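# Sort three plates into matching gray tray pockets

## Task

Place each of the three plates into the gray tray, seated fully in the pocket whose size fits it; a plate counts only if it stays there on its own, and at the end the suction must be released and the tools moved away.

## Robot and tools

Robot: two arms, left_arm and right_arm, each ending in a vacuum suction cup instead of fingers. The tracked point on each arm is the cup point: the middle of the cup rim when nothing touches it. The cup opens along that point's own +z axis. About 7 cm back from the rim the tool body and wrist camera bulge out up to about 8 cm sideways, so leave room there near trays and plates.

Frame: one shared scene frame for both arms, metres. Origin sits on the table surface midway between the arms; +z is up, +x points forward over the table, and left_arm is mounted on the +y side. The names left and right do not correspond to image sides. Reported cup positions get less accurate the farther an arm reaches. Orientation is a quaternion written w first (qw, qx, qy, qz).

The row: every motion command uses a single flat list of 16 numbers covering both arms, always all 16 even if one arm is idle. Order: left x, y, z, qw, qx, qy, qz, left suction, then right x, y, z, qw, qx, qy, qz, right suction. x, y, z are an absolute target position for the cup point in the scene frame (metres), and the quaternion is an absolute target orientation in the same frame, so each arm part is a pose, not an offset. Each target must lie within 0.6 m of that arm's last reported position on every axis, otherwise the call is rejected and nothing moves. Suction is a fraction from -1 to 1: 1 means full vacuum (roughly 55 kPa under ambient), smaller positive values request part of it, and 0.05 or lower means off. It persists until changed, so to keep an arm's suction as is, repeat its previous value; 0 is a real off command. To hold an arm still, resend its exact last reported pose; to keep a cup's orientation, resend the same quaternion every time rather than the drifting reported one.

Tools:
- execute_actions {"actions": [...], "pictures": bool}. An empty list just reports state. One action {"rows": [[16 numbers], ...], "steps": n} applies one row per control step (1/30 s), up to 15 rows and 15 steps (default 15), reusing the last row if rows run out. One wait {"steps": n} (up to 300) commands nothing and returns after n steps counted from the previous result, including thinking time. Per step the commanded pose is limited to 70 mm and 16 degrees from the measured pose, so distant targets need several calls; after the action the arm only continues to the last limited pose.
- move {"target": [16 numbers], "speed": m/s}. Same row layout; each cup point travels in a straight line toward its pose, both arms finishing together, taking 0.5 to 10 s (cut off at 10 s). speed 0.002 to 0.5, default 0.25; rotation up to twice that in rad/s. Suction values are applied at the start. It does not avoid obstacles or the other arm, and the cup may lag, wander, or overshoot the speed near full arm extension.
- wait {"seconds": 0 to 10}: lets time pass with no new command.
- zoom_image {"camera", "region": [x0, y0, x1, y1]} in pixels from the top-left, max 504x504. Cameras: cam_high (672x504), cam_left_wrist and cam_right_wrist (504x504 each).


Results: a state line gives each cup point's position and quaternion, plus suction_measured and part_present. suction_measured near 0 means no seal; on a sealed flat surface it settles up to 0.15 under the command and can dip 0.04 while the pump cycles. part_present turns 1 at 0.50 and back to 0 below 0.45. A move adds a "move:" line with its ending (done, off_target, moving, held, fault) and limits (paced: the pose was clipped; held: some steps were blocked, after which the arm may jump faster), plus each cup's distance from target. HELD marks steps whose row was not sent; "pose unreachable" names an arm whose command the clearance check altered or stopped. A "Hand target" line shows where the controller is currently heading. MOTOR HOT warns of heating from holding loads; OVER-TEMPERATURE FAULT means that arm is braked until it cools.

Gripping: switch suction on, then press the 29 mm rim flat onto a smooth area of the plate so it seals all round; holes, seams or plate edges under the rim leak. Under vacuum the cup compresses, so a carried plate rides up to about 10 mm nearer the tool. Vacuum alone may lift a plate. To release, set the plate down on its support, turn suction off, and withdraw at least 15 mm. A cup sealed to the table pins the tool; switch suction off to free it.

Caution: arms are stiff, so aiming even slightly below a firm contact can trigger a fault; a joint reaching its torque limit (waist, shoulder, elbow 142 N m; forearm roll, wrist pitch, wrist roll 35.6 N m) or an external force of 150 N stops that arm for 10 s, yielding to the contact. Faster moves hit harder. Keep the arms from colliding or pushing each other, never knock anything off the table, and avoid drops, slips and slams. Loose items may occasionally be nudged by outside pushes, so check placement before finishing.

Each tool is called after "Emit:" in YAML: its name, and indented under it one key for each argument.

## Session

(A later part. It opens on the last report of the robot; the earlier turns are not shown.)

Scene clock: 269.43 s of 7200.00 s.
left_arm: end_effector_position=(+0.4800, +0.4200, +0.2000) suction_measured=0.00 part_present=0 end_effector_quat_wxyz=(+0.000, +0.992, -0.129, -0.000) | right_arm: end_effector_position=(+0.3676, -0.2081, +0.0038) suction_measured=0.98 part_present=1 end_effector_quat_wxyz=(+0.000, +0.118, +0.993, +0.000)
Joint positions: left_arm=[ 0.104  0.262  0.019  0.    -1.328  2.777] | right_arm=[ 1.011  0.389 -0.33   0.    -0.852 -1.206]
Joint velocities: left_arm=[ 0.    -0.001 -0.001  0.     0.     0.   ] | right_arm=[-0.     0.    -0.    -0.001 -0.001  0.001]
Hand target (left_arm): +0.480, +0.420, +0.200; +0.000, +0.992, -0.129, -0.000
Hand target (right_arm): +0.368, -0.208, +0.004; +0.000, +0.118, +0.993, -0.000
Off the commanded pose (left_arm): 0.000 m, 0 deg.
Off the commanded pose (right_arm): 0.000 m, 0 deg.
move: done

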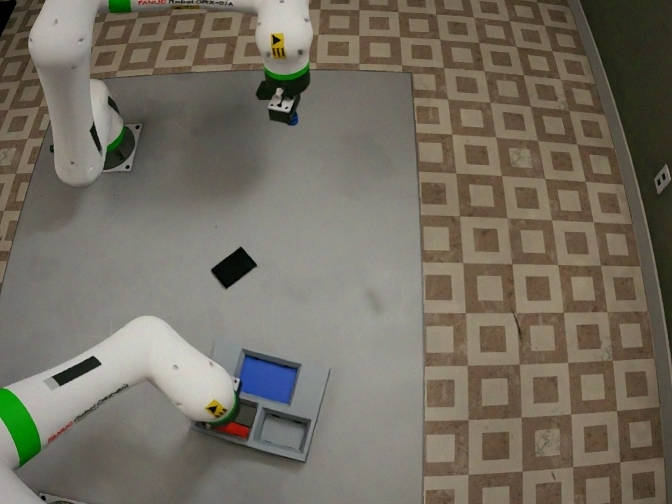

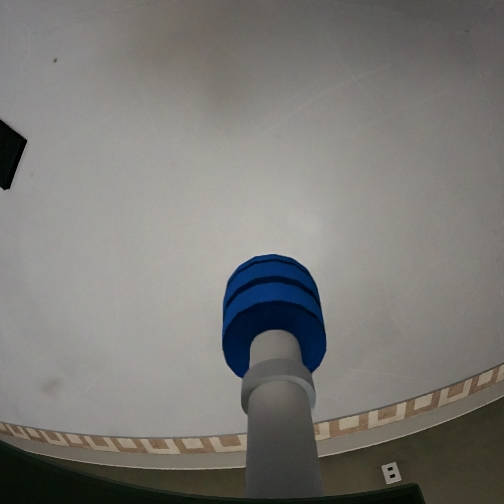

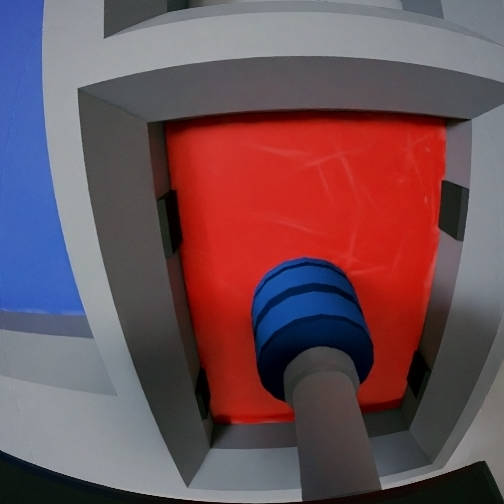

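Bottomed. Release and go to the black plate.

Emit:
move:
  target: [0.48,0.42,0.2,0,-0.9917,0.1288,0,0,0.3676,-0.2081,0.065,0,0.118,0.993,0,0]
  speed: 0.15

Emit:
move:
  target: [0.48,0.42,0.2,0,-0.9917,0.1288,0,0,0.350,0.142,0.07,0,-0.358,0.934,0,0]
  speed: 0.3

Scene clock: 276.90 s of 7200.00 s.
left_arm: end_effector_position=(+0.4800, +0.4200, +0.2000) suction_measured=0.00 part_present=0 end_effector_quat_wxyz=(+0.000, +0.992, -0.129, -0.000) | right_arm: end_effector_position=(+0.3675, -0.2082, +0.0649) suction_measured=0.00 part_present=0 end_effector_quat_wxyz=(+0.000, +0.118, +0.993, -0.000)
Joint positions: left_arm=[ 0.104  0.262  0.019  0.    -1.328  2.777] | right_arm=[ 1.011  0.294 -0.284  0.    -0.993 -1.206]
Joint velocities: left_arm=[-0.    -0.001  0.     0.     0.001  0.   ] | right_arm=[-0.001 -0.001  0.001  0.    -0.003  0.002]
Hand target (left_arm): +0.480, +0.420, +0.200; +0.000, +0.992, -0.129, -0.000
Hand target (right_arm): +0.368, -0.208, +0.065; -0.000, +0.118, +0.993, +0.000
Off the commanded pose (left_arm): 0.000 m, 0 deg.
Off the commanded pose (right_arm): 0.000 m, 0 deg.
move: done

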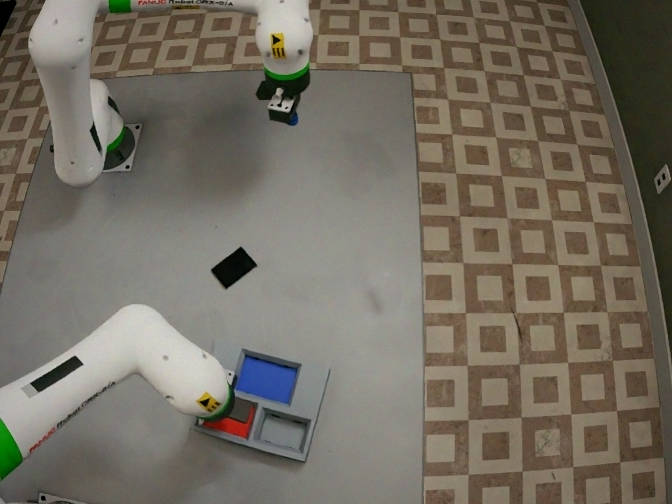

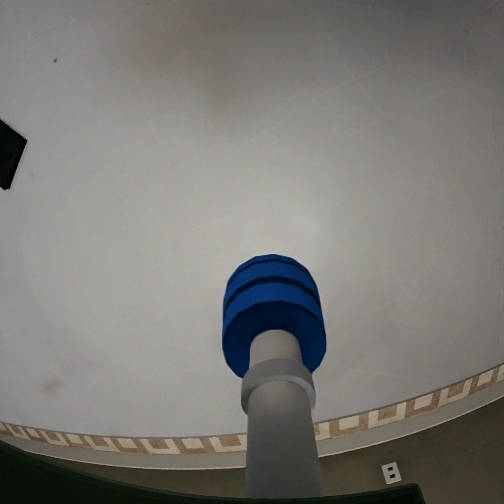

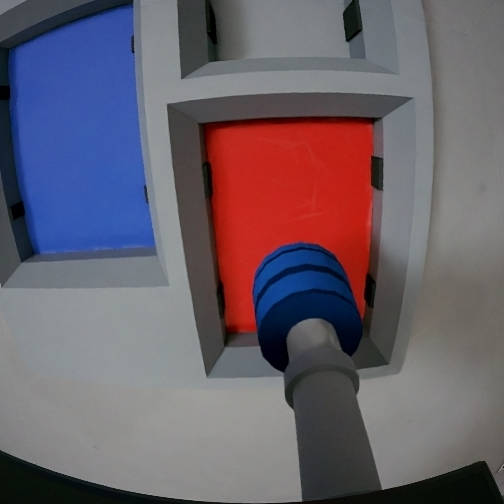

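Scene clock: 279.07 s of 7200.00 s.
left_arm: end_effector_position=(+0.4800, +0.4200, +0.2000) suction_measured=0.00 part_present=0 end_effector_quat_wxyz=(+0.000, +0.992, -0.129, -0.000) | right_arm: end_effector_position=(+0.3500, +0.1420, +0.0706) suction_measured=0.00 part_present=0 end_effector_quat_wxyz=(-0.000, -0.358, +0.934, +0.000)
Joint positions: left_arm=[ 0.104  0.262  0.019  0.    -1.328  2.777] | right_arm=[ 1.291  0.931  0.74  -0.    -1.38  -0.517]
Joint velocities: left_arm=[-0. -0.  0. -0. -0.  0.] | right_arm=[-0.004  0.004  0.006  0.    -0.004 -0.001]
Hand target (left_arm): +0.480, +0.420, +0.200; +0.000, +0.992, -0.129, -0.000
Hand target (right_arm): +0.350, +0.142, +0.071; -0.000, -0.358, +0.934, +0.000
Off the commanded pose (left_arm): 0.000 m, 0 deg.
Off the commanded pose (right_arm): 0.001 m, 0 deg.
move: done

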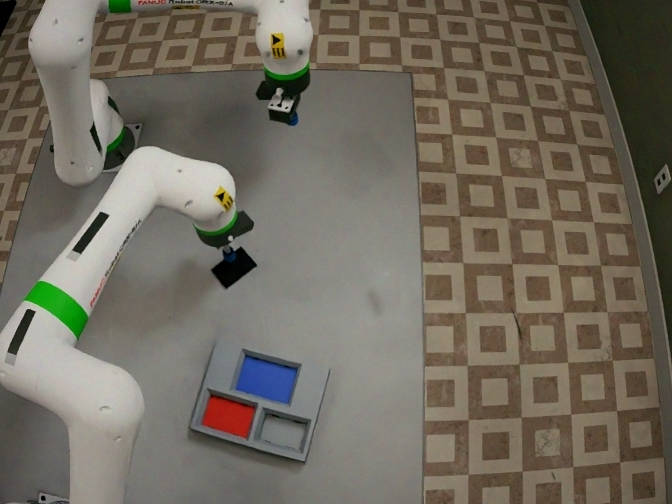

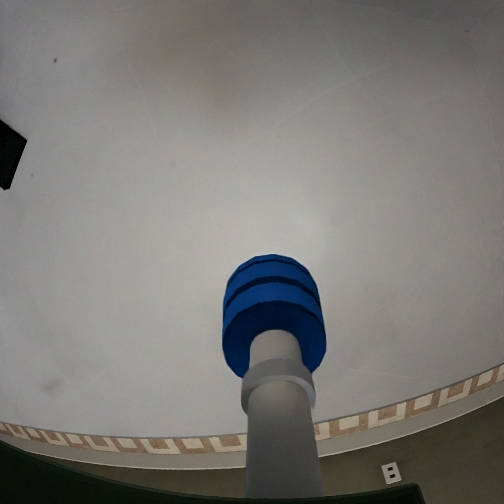

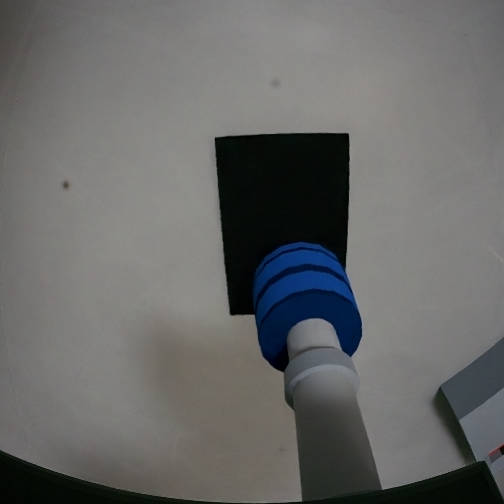

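Emit:
move:
  target: [0.48,0.42,0.2,0,-0.9917,0.1288,0,0,0.348,0.1442,0.018,0,-0.358,0.934,0,0]
  speed: 0.12

Emit:
move:
  target: [0.48,0.42,0.2,0,-0.9917,0.1288,0,0,0.348,0.1442,0.007,0,-0.358,0.934,0,1]
  speed: 0.025

Scene clock: 288.97 s of 7200.00 s.
left_arm: end_effector_position=(+0.4800, +0.4200, +0.2000) suction_measured=0.00 part_present=0 end_effector_quat_wxyz=(+0.000, +0.992, -0.129, +0.000) | right_arm: end_effector_position=(+0.3480, +0.1443, +0.0181) suction_measured=0.00 part_present=0 end_effector_quat_wxyz=(+0.000, -0.358, +0.934, +0.000)
Joint positions: left_arm=[ 0.104  0.262  0.019  0.    -1.328  2.777] | right_arm=[ 1.295  0.974  0.692  0.    -1.288 -0.521]
Joint velocities: left_arm=[ 0.    -0.     0.    -0.     0.001  0.   ] | right_arm=[-0.001  0.    -0.     0.     0.002  0.   ]
Hand target (left_arm): +0.480, +0.420, +0.200; -0.000, +0.992, -0.129, -0.000
Hand target (right_arm): +0.348, +0.144, +0.018; +0.000, -0.358, +0.934, -0.000
Off the commanded pose (left_arm): 0.000 m, 0 deg.
Off the commanded pose (right_arm): 0.000 m, 0 deg.
After step 90, 6.10 s passed at rest.
move: done

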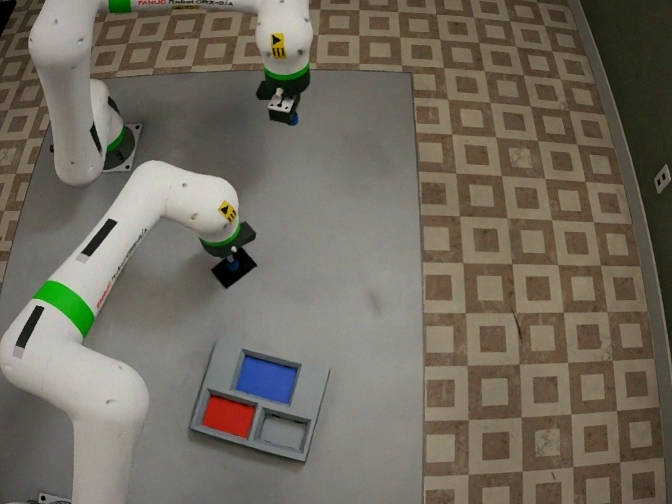

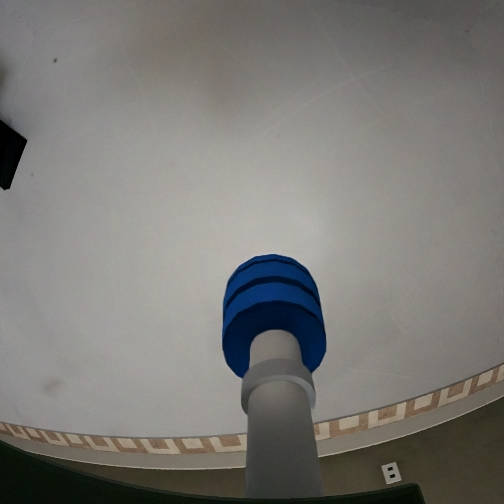

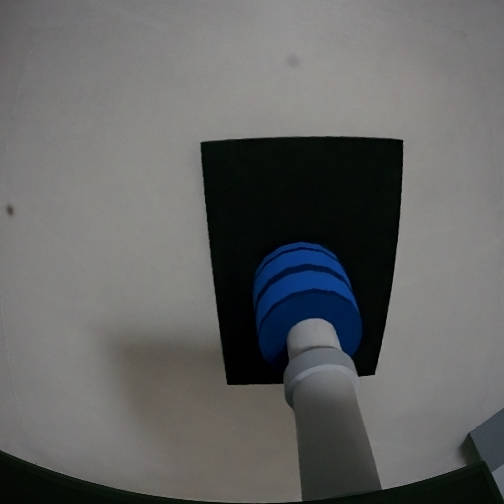

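Scene clock: 289.67 s of 7200.00 s.
left_arm: end_effector_position=(+0.4800, +0.4200, +0.2000) suction_measured=0.00 part_present=0 end_effector_quat_wxyz=(+0.000, +0.992, -0.129, +0.000) | right_arm: end_effector_position=(+0.3480, +0.1442, +0.0071) suction_measured=0.60 part_present=1 end_effector_quat_wxyz=(+0.000, -0.358, +0.934, -0.000)
Joint positions: left_arm=[ 0.104  0.262  0.019  0.    -1.328  2.777] | right_arm=[ 1.295  0.984  0.683  0.    -1.27  -0.521]
Joint velocities: left_arm=[-0.001 -0.001 -0.     0.     0.001  0.   ] | right_arm=[ 0.001  0.001 -0.    -0.     0.001  0.001]
Hand target (left_arm): +0.480, +0.420, +0.200; +0.000, +0.992, -0.129, -0.000
Hand target (right_arm): +0.348, +0.144, +0.007; +0.000, -0.358, +0.934, -0.000
Off the commanded pose (left_arm): 0.000 m, 0 deg.
Off the commanded pose (right_arm): 0.000 m, 0 deg.
move: done

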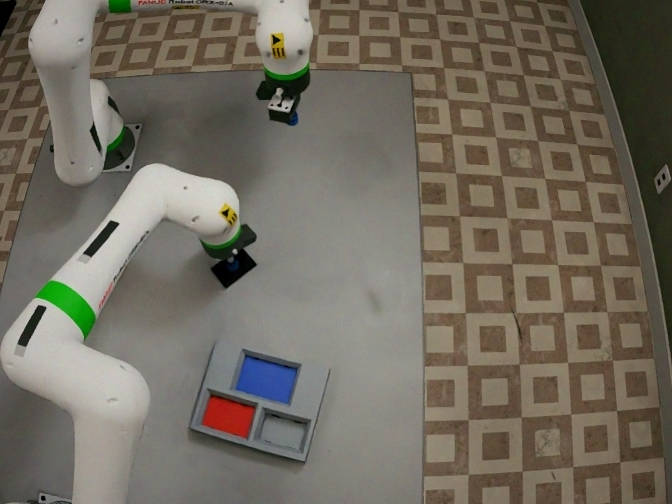

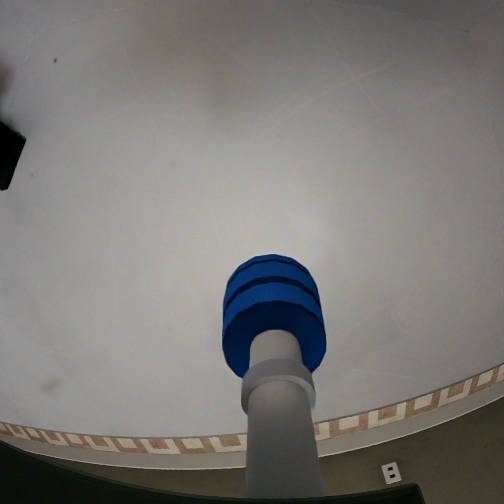

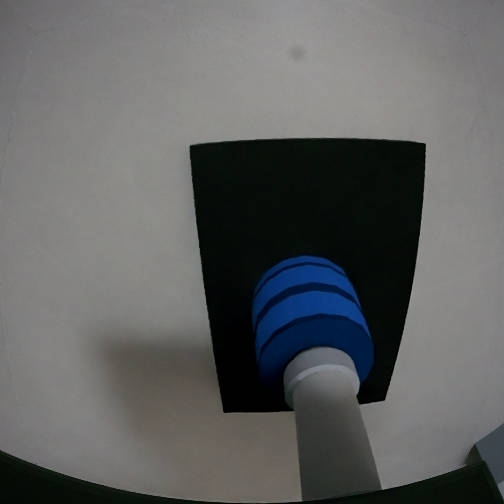

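Emit:
move:
  target: [0.48,0.42,0.2,0,-0.9917,0.1288,0,0,0.348,0.1442,0.07,0,-0.358,0.934,0,1]
  speed: 0.15

Emit:
move:
  target: [0.48,0.42,0.2,0,-0.9917,0.1288,0,0,0.487,-0.235,0.052,0,0.115,0.9934,0,1]
  speed: 0.3

Scene clock: 298.90 s of 7200.00 s.
left_arm: end_effector_position=(+0.4800, +0.4200, +0.2000) suction_measured=0.00 part_present=0 end_effector_quat_wxyz=(+0.000, +0.992, -0.129, -0.000) | right_arm: end_effector_position=(+0.3480, +0.1441, +0.0699) suction_measured=1.00 part_present=1 end_effector_quat_wxyz=(+0.000, -0.358, +0.934, -0.000)
Joint positions: left_arm=[ 0.104  0.262  0.019  0.    -1.328  2.777] | right_arm=[ 1.295  0.934  0.744  0.    -1.381 -0.521]
Joint velocities: left_arm=[-0. -0.  0.  0. -0. -0.] | right_arm=[ 0.002 -0.001  0.002  0.    -0.002  0.001]
Hand target (left_arm): +0.480, +0.420, +0.200; +0.000, +0.992, -0.129, -0.000
Hand target (right_arm): +0.348, +0.144, +0.070; -0.000, -0.358, +0.934, +0.000
Off the commanded pose (left_arm): 0.000 m, 0 deg.
Off the commanded pose (right_arm): 0.000 m, 0 deg.
move: done

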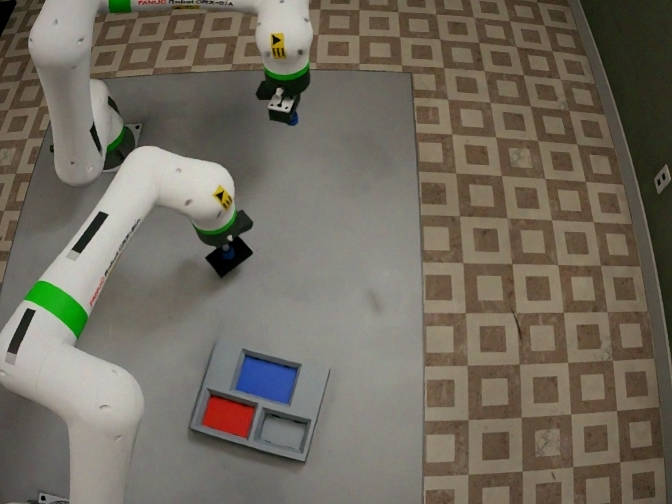

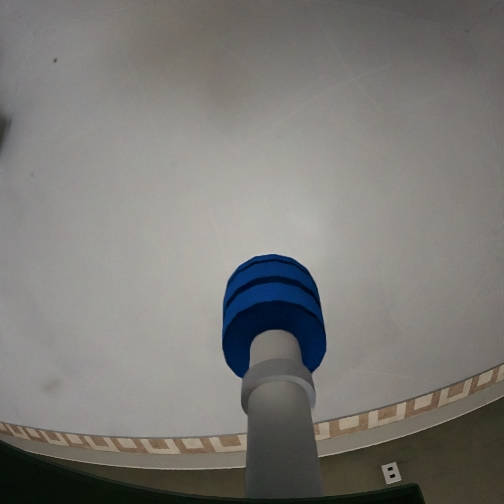

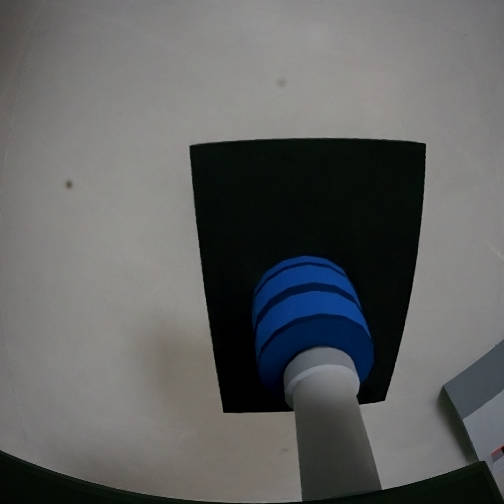

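Scene clock: 300.97 s of 7200.00 s.
left_arm: end_effector_position=(+0.4800, +0.4200, +0.2000) suction_measured=0.00 part_present=0 end_effector_quat_wxyz=(+0.000, +0.992, -0.129, -0.000) | right_arm: end_effector_position=(+0.4869, -0.2349, +0.0516) suction_measured=1.00 part_present=1 end_effector_quat_wxyz=(+0.000, +0.115, +0.993, -0.000)
Joint positions: left_arm=[ 0.104  0.262  0.019  0.    -1.328  2.777] | right_arm=[ 0.803  0.489 -0.043  0.001 -1.039 -0.993]
Joint velocities: left_arm=[-0.  0. -0. -0.  0. -0.] | right_arm=[-0.    -0.     0.     0.002 -0.     0.   ]
Hand target (left_arm): +0.480, +0.420, +0.200; +0.000, +0.992, -0.129, +0.000
Hand target (right_arm): +0.487, -0.235, +0.052; +0.000, +0.115, +0.993, -0.000
Off the commanded pose (left_arm): 0.000 m, 0 deg.
Off the commanded pose (right_arm): 0.000 m, 0 deg.
move: done

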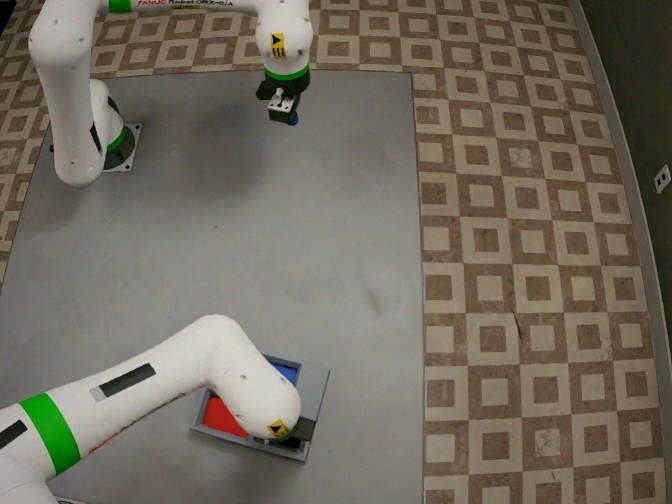

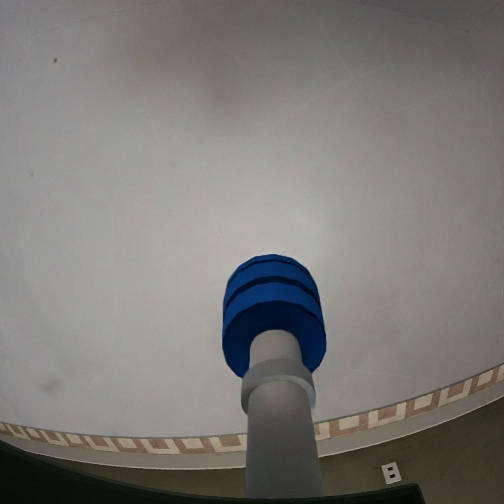

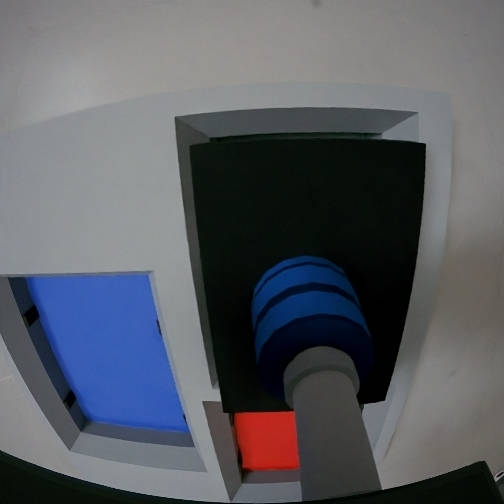

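Emit:
move:
  target: [0.48,0.42,0.2,0,-0.9917,0.1288,0,0,0.4878,-0.2339,0.035,0,0.110,0.9939,0,1]
  speed: 0.03

Scene clock: 308.87 s of 7200.00 s.
left_arm: end_effector_position=(+0.4800, +0.4200, +0.2000) suction_measured=0.00 part_present=0 end_effector_quat_wxyz=(+0.000, +0.992, -0.129, -0.000) | right_arm: end_effector_position=(+0.4878, -0.2339, +0.0350) suction_measured=0.96 part_present=1 end_effector_quat_wxyz=(+0.000, +0.110, +0.994, +0.000)
Joint positions: left_arm=[ 0.104  0.262  0.019  0.    -1.328  2.777] | right_arm=[ 0.803  0.513 -0.051  0.    -1.007 -0.982]
Joint velocities: left_arm=[-0.001 -0.    -0.001 -0.     0.    -0.   ] | right_arm=[-0.     0.001  0.     0.001 -0.    -0.001]
Hand target (left_arm): +0.480, +0.420, +0.200; +0.000, +0.992, -0.129, +0.000
Hand target (right_arm): +0.488, -0.234, +0.035; +0.000, +0.110, +0.994, -0.000
Off the commanded pose (left_arm): 0.000 m, 0 deg.
Off the commanded pose (right_arm): 0.000 m, 0 deg.
move: done

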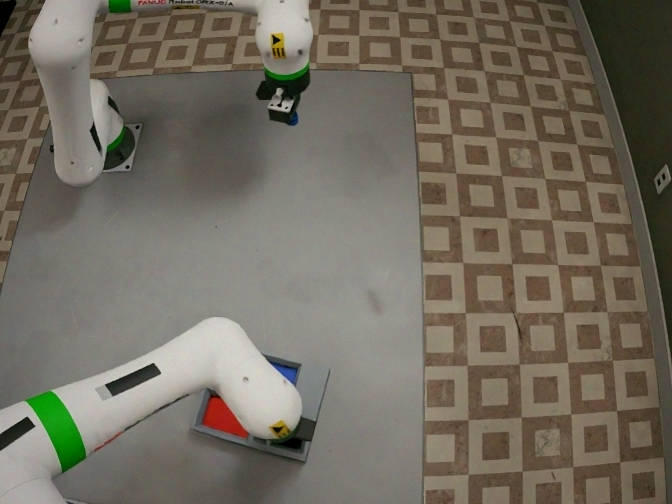

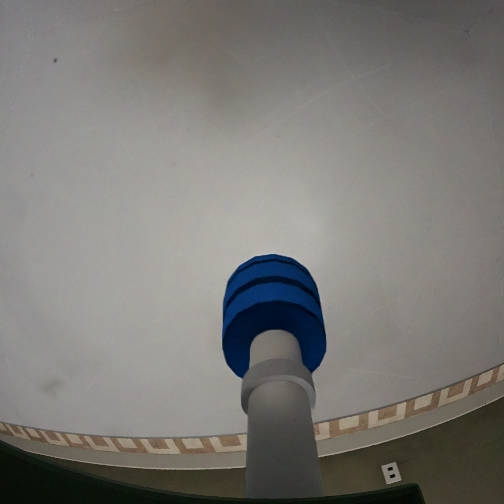

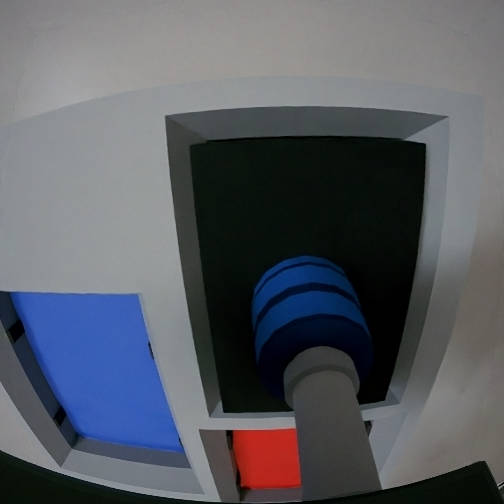

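Emit:
move:
  target: [0.48,0.42,0.2,0,-0.9917,0.1288,0,0,0.4877,-0.2343,0.022,0,0.1125,0.9937,0,1]
  speed: 0.022

Emit:
move:
  target: [0.48,0.42,0.2,0,-0.9917,0.1288,0,0,0.4877,-0.2343,0.0085,0,0.1125,0.9937,0,1]
  speed: 0.018

Scene clock: 325.30 s of 7200.00 s.
left_arm: end_effector_position=(+0.4800, +0.4200, +0.2000) suction_measured=0.00 part_present=0 end_effector_quat_wxyz=(+0.000, +0.992, -0.129, -0.000) | right_arm: end_effector_position=(+0.4877, -0.2343, +0.0221) suction_measured=0.99 part_present=1 end_effector_quat_wxyz=(+0.000, +0.112, +0.994, +0.000)
Joint positions: left_arm=[ 0.104  0.262  0.019  0.    -1.328  2.777] | right_arm=[ 0.803  0.53  -0.061 -0.    -0.981 -0.987]
Joint velocities: left_arm=[ 0.001 -0.     0.    -0.     0.     0.   ] | right_arm=[ 0.     0.001  0.    -0.     0.002 -0.   ]
Hand target (left_arm): +0.480, +0.420, +0.200; +0.000, +0.992, -0.129, +0.000
Hand target (right_arm): +0.488, -0.234, +0.022; +0.000, +0.113, +0.994, -0.000
Off the commanded pose (left_arm): 0.000 m, 0 deg.
Off the commanded pose (right_arm): 0.000 m, 0 deg.
move: done

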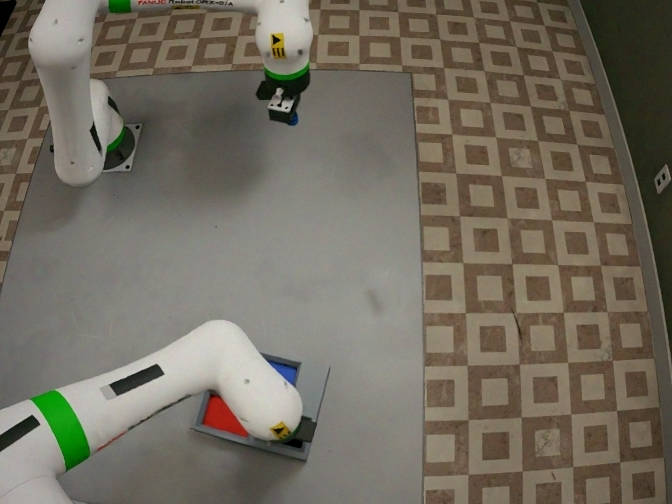

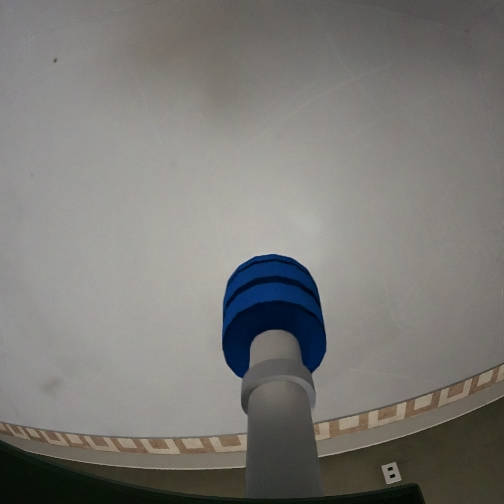

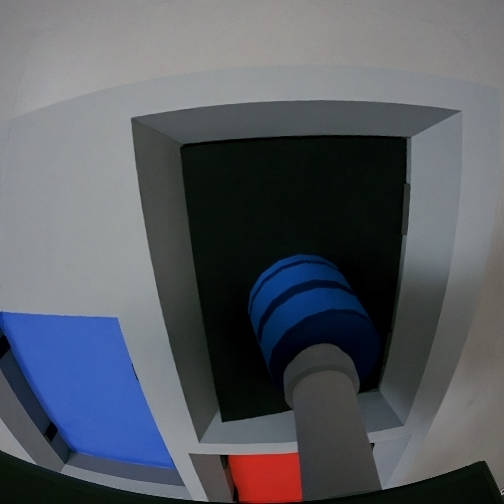

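Scene clock: 326.27 s of 7200.00 s.
left_arm: end_effector_position=(+0.4800, +0.4200, +0.2000) suction_measured=0.00 part_present=0 end_effector_quat_wxyz=(+0.000, +0.992, -0.129, -0.000) | right_arm: end_effector_position=(+0.4877, -0.2343, +0.0085) suction_measured=0.98 part_present=1 end_effector_quat_wxyz=(-0.000, +0.113, +0.994, +0.000)
Joint positions: left_arm=[ 0.104  0.262  0.019  0.    -1.328  2.777] | right_arm=[ 0.803  0.548 -0.069 -0.    -0.954 -0.987]
Joint velocities: left_arm=[-0.     0.     0.001 -0.     0.001  0.   ] | right_arm=[-0.001  0.001 -0.     0.     0.001  0.001]
Hand target (left_arm): +0.480, +0.420, +0.200; +0.000, +0.992, -0.129, -0.000
Hand target (right_arm): +0.488, -0.234, +0.009; +0.000, +0.113, +0.994, -0.000
Off the commanded pose (left_arm): 0.000 m, 0 deg.
Off the commanded pose (right_arm): 0.000 m, 0 deg.
move: done

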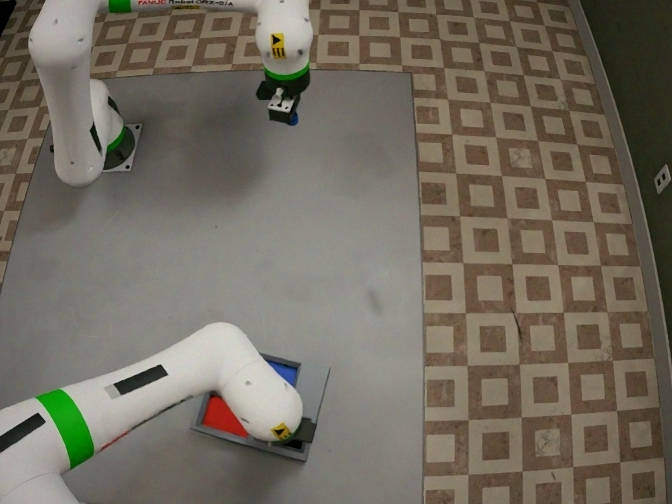

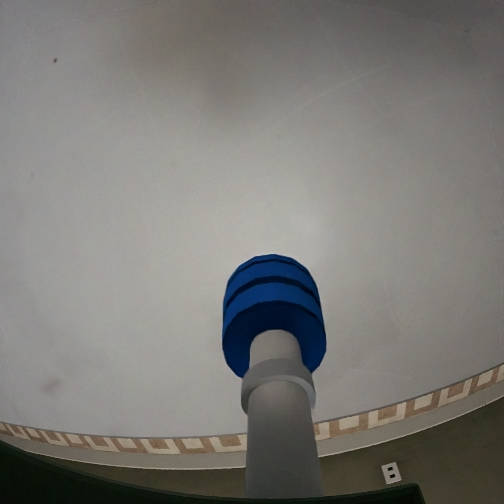

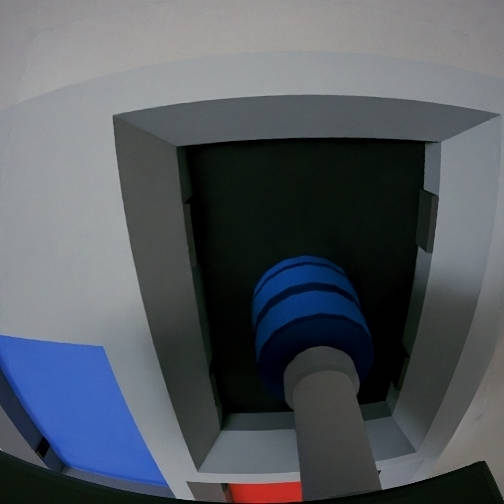

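Tray got nudged but it self-aligned. Continue down.

Emit:
move:
  target: [0.48,0.42,0.2,0,-0.9917,0.1288,0,0,0.4877,-0.2343,0.0058,0,0.1125,0.9937,0,1]
  speed: 0.006

Emit:
move:
  target: [0.48,0.42,0.2,0,-0.9917,0.1288,0,0,0.4877,-0.2343,0.0048,0,0.1125,0.9937,0,1]
  speed: 0.004

Scene clock: 336.63 s of 7200.00 s.
left_arm: end_effector_position=(+0.4800, +0.4200, +0.2000) suction_measured=0.00 part_present=0 end_effector_quat_wxyz=(+0.000, +0.992, -0.129, -0.000) | right_arm: end_effector_position=(+0.4877, -0.2343, +0.0058) suction_measured=0.99 part_present=1 end_effector_quat_wxyz=(+0.000, +0.113, +0.994, +0.000)
Joint positions: left_arm=[ 0.104  0.262  0.019  0.    -1.328  2.777] | right_arm=[ 0.803  0.552 -0.07   0.    -0.948 -0.987]
Joint velocities: left_arm=[-0.001 -0.    -0.     0.    -0.    -0.   ] | right_arm=[-0.001  0.    -0.     0.001  0.001  0.001]
Hand target (left_arm): +0.480, +0.420, +0.200; +0.000, +0.992, -0.129, -0.000
Hand target (right_arm): +0.488, -0.234, +0.006; +0.000, +0.112, +0.994, -0.000
Off the commanded pose (left_arm): 0.000 m, 0 deg.
Off the commanded pose (right_arm): 0.000 m, 0 deg.
move: done

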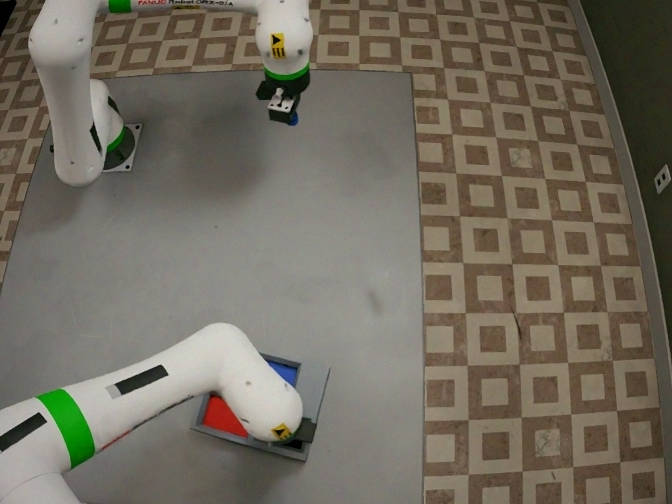

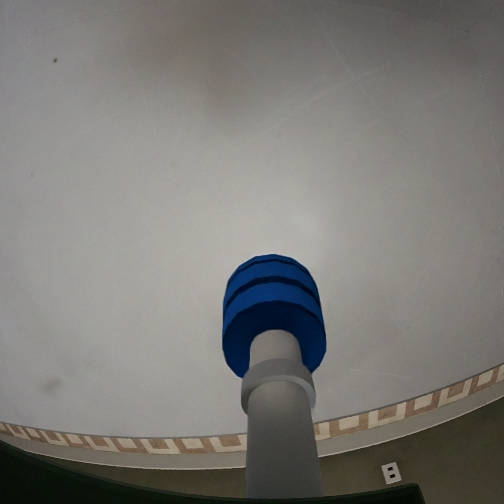

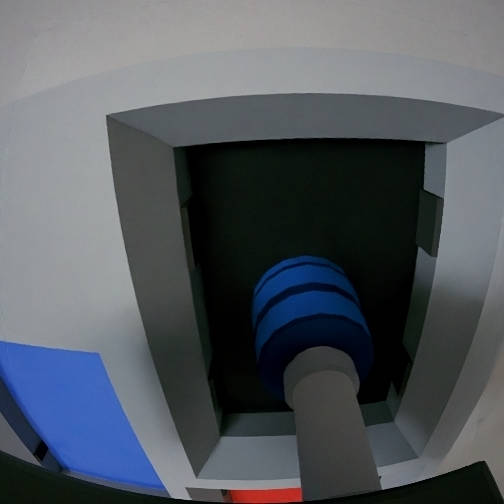

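Scene clock: 337.33 s of 7200.00 s.
left_arm: end_effector_position=(+0.4800, +0.4200, +0.2000) suction_measured=0.00 part_present=0 end_effector_quat_wxyz=(+0.000, +0.992, -0.129, +0.000) | right_arm: end_effector_position=(+0.4877, -0.2343, +0.0048) suction_measured=0.99 part_present=1 end_effector_quat_wxyz=(+0.000, +0.113, +0.994, -0.000)
Joint positions: left_arm=[ 0.104  0.262  0.019  0.    -1.328  2.777] | right_arm=[ 0.803  0.554 -0.071  0.    -0.946 -0.987]
Joint velocities: left_arm=[ 0.     0.001  0.     0.    -0.     0.   ] | right_arm=[-0.    -0.    -0.    -0.    -0.001 -0.   ]
Hand target (left_arm): +0.480, +0.420, +0.200; -0.000, +0.992, -0.129, -0.000
Hand target (right_arm): +0.488, -0.234, +0.005; +0.000, +0.112, +0.994, -0.000
Off the commanded pose (left_arm): 0.000 m, 0 deg.
Off the commanded pose (right_arm): 0.000 m, 0 deg.
move: done

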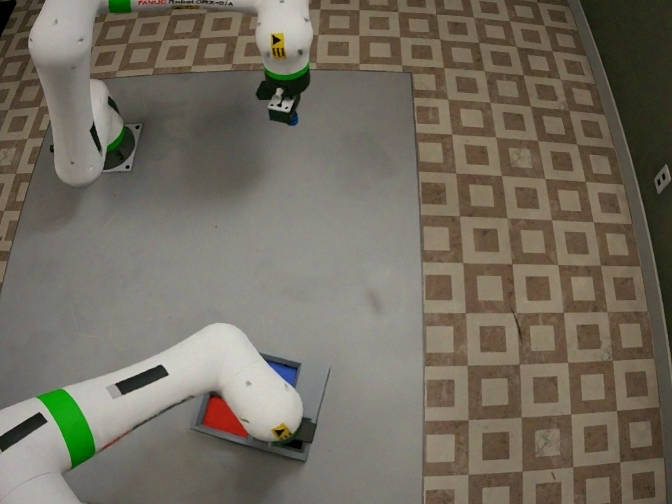

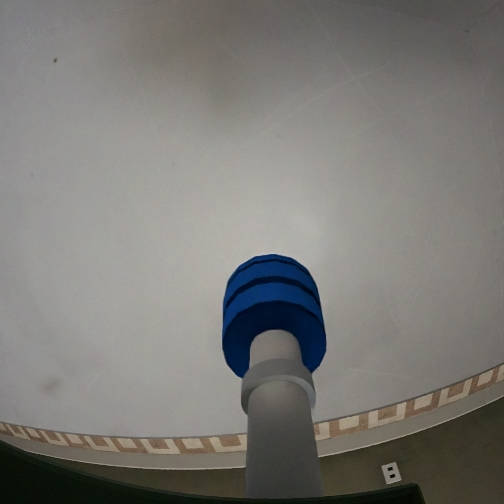

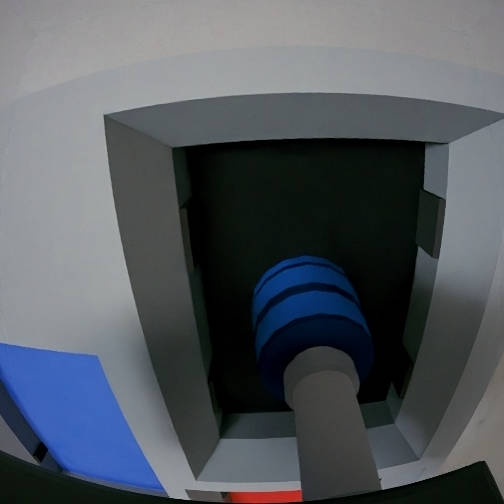

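Emit:
move:
  target: [0.48,0.42,0.2,0,-0.9917,0.1288,0,0,0.4877,-0.2343,0.0038,0,0.1125,0.9937,0,1]
  speed: 0.004

Scene clock: 342.17 s of 7200.00 s.
left_arm: end_effector_position=(+0.4800, +0.4200, +0.2000) suction_measured=0.00 part_present=0 end_effector_quat_wxyz=(+0.000, +0.992, -0.129, +0.000) | right_arm: end_effector_position=(+0.4877, -0.2343, +0.0039) suction_measured=0.98 part_present=1 end_effector_quat_wxyz=(+0.000, +0.112, +0.994, +0.000)
Joint positions: left_arm=[ 0.104  0.262  0.019  0.    -1.328  2.777] | right_arm=[ 0.803  0.555 -0.071  0.    -0.944 -0.987]
Joint velocities: left_arm=[-0.002  0.001 -0.001 -0.     0.001  0.   ] | right_arm=[-0.     0.001 -0.    -0.001 -0.001 -0.   ]
Hand target (left_arm): +0.480, +0.420, +0.200; +0.000, +0.992, -0.129, +0.000
Hand target (right_arm): +0.488, -0.234, +0.004; +0.000, +0.112, +0.994, -0.000
Off the commanded pose (left_arm): 0.000 m, 0 deg.
Off the commanded pose (right_arm): 0.000 m, 0 deg.
move: done

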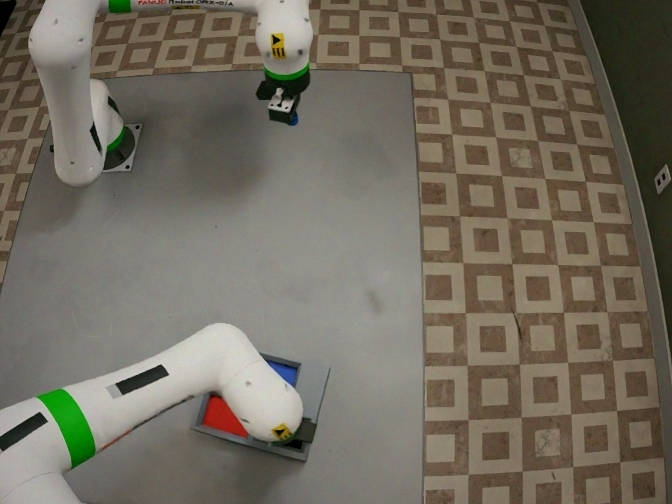

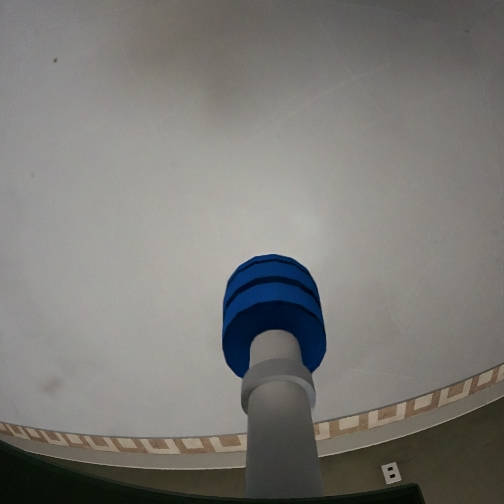

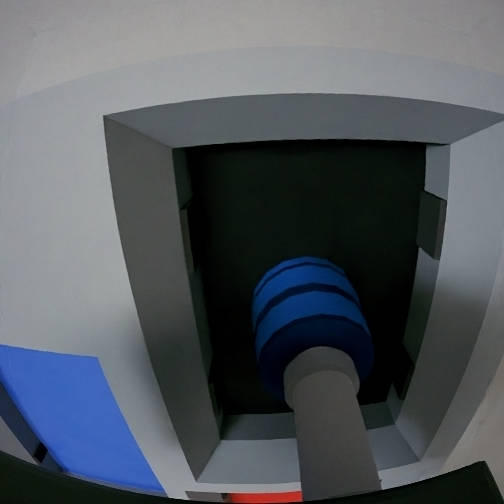

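Emit:
move:
  target: [0.48,0.42,0.2,0,-0.9917,0.1288,0,0,0.4877,-0.2343,0.065,0,0.1125,0.9937,0,0]
  speed: 0.15

Emit:
move:
  target: [0.48,0.42,0.2,0,-0.9917,0.1288,0,0,0.40,-0.40,0.2,0,0.1125,0.9937,0,0]
  speed: 0.3

Scene clock: 352.90 s of 7200.00 s.
left_arm: end_effector_position=(+0.4800, +0.4200, +0.2000) suction_measured=0.00 part_present=0 end_effector_quat_wxyz=(+0.000, +0.992, -0.129, -0.000) | right_arm: end_effector_position=(+0.4876, -0.2344, +0.0649) suction_measured=0.00 part_present=0 end_effector_quat_wxyz=(+0.000, +0.112, +0.994, -0.000)
Joint positions: left_arm=[ 0.104  0.262  0.019 -0.    -1.328  2.777] | right_arm=[ 0.803  0.475 -0.028  0.    -1.068 -0.987]
Joint velocities: left_arm=[ 0.    -0.     0.001 -0.     0.     0.   ] | right_arm=[-0.    -0.001  0.001  0.    -0.003  0.001]
Hand target (left_arm): +0.480, +0.420, +0.200; +0.000, +0.992, -0.129, -0.000
Hand target (right_arm): +0.488, -0.234, +0.065; -0.000, +0.112, +0.994, +0.000
Off the commanded pose (left_arm): 0.000 m, 0 deg.
Off the commanded pose (right_arm): 0.000 m, 0 deg.
move: done

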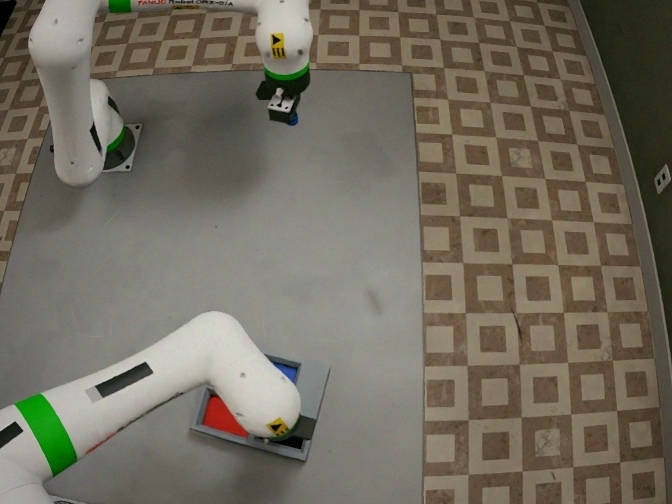

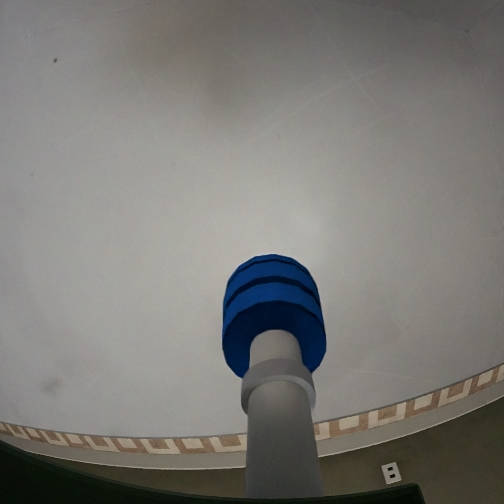

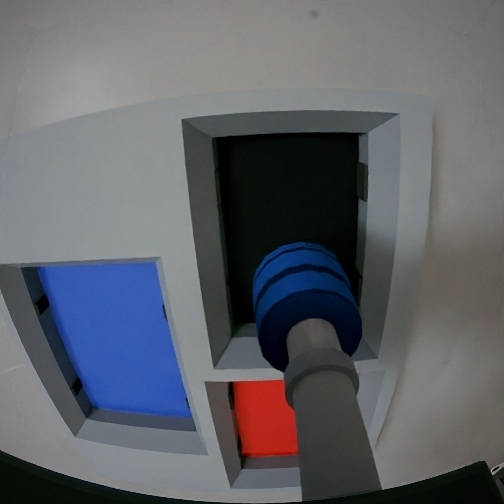

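Scene clock: 354.17 s of 7200.00 s.
left_arm: end_effector_position=(+0.4800, +0.4200, +0.2000) suction_measured=0.00 part_present=0 end_effector_quat_wxyz=(+0.000, +0.992, -0.129, -0.000) | right_arm: end_effector_position=(+0.3997, -0.4001, +0.1996) suction_measured=0.00 part_present=0 end_effector_quat_wxyz=(+0.000, +0.112, +0.994, -0.000)
Joint positions: left_arm=[ 0.104  0.262  0.019  0.    -1.328  2.777] | right_arm=[ 0.654 -0.008 -0.286  0.    -1.293 -0.838]
Joint velocities: left_arm=[ 0.002  0.     0.001 -0.     0.    -0.   ] | right_arm=[-0.001 -0.002  0.    -0.    -0.002  0.   ]
Hand target (left_arm): +0.480, +0.420, +0.200; +0.000, +0.992, -0.129, +0.000
Hand target (right_arm): +0.400, -0.400, +0.200; +0.000, +0.112, +0.994, -0.000
Off the commanded pose (left_arm): 0.000 m, 0 deg.
Off the commanded pose (right_arm): 0.001 m, 0 deg.
move: done

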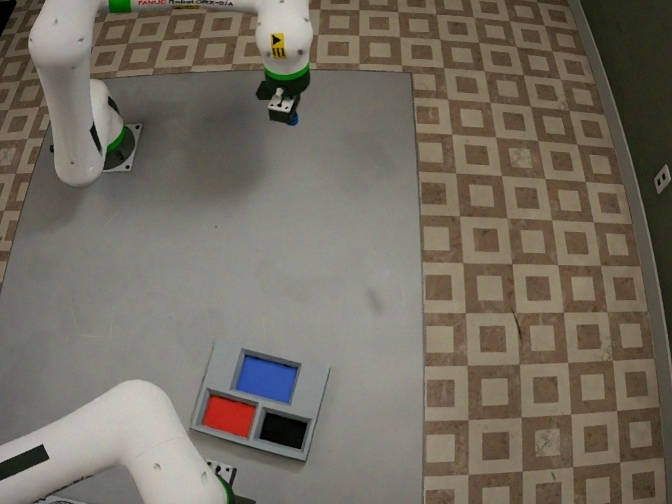

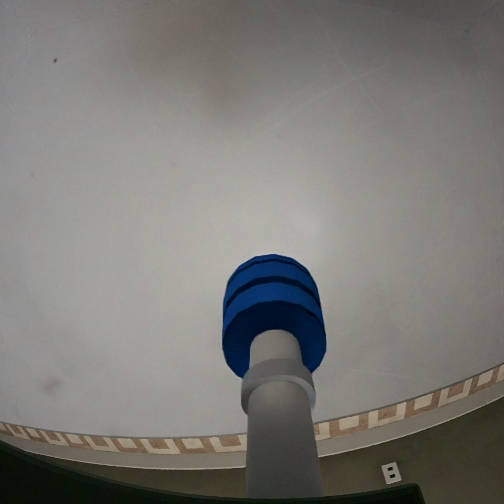

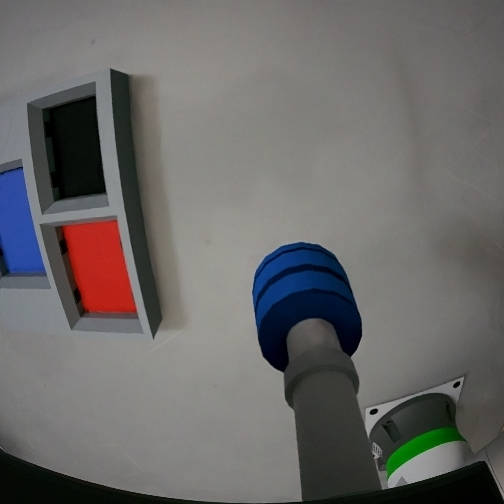

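Emit:
finished_scene:
  scene: 2

The scene is finished: the task was done.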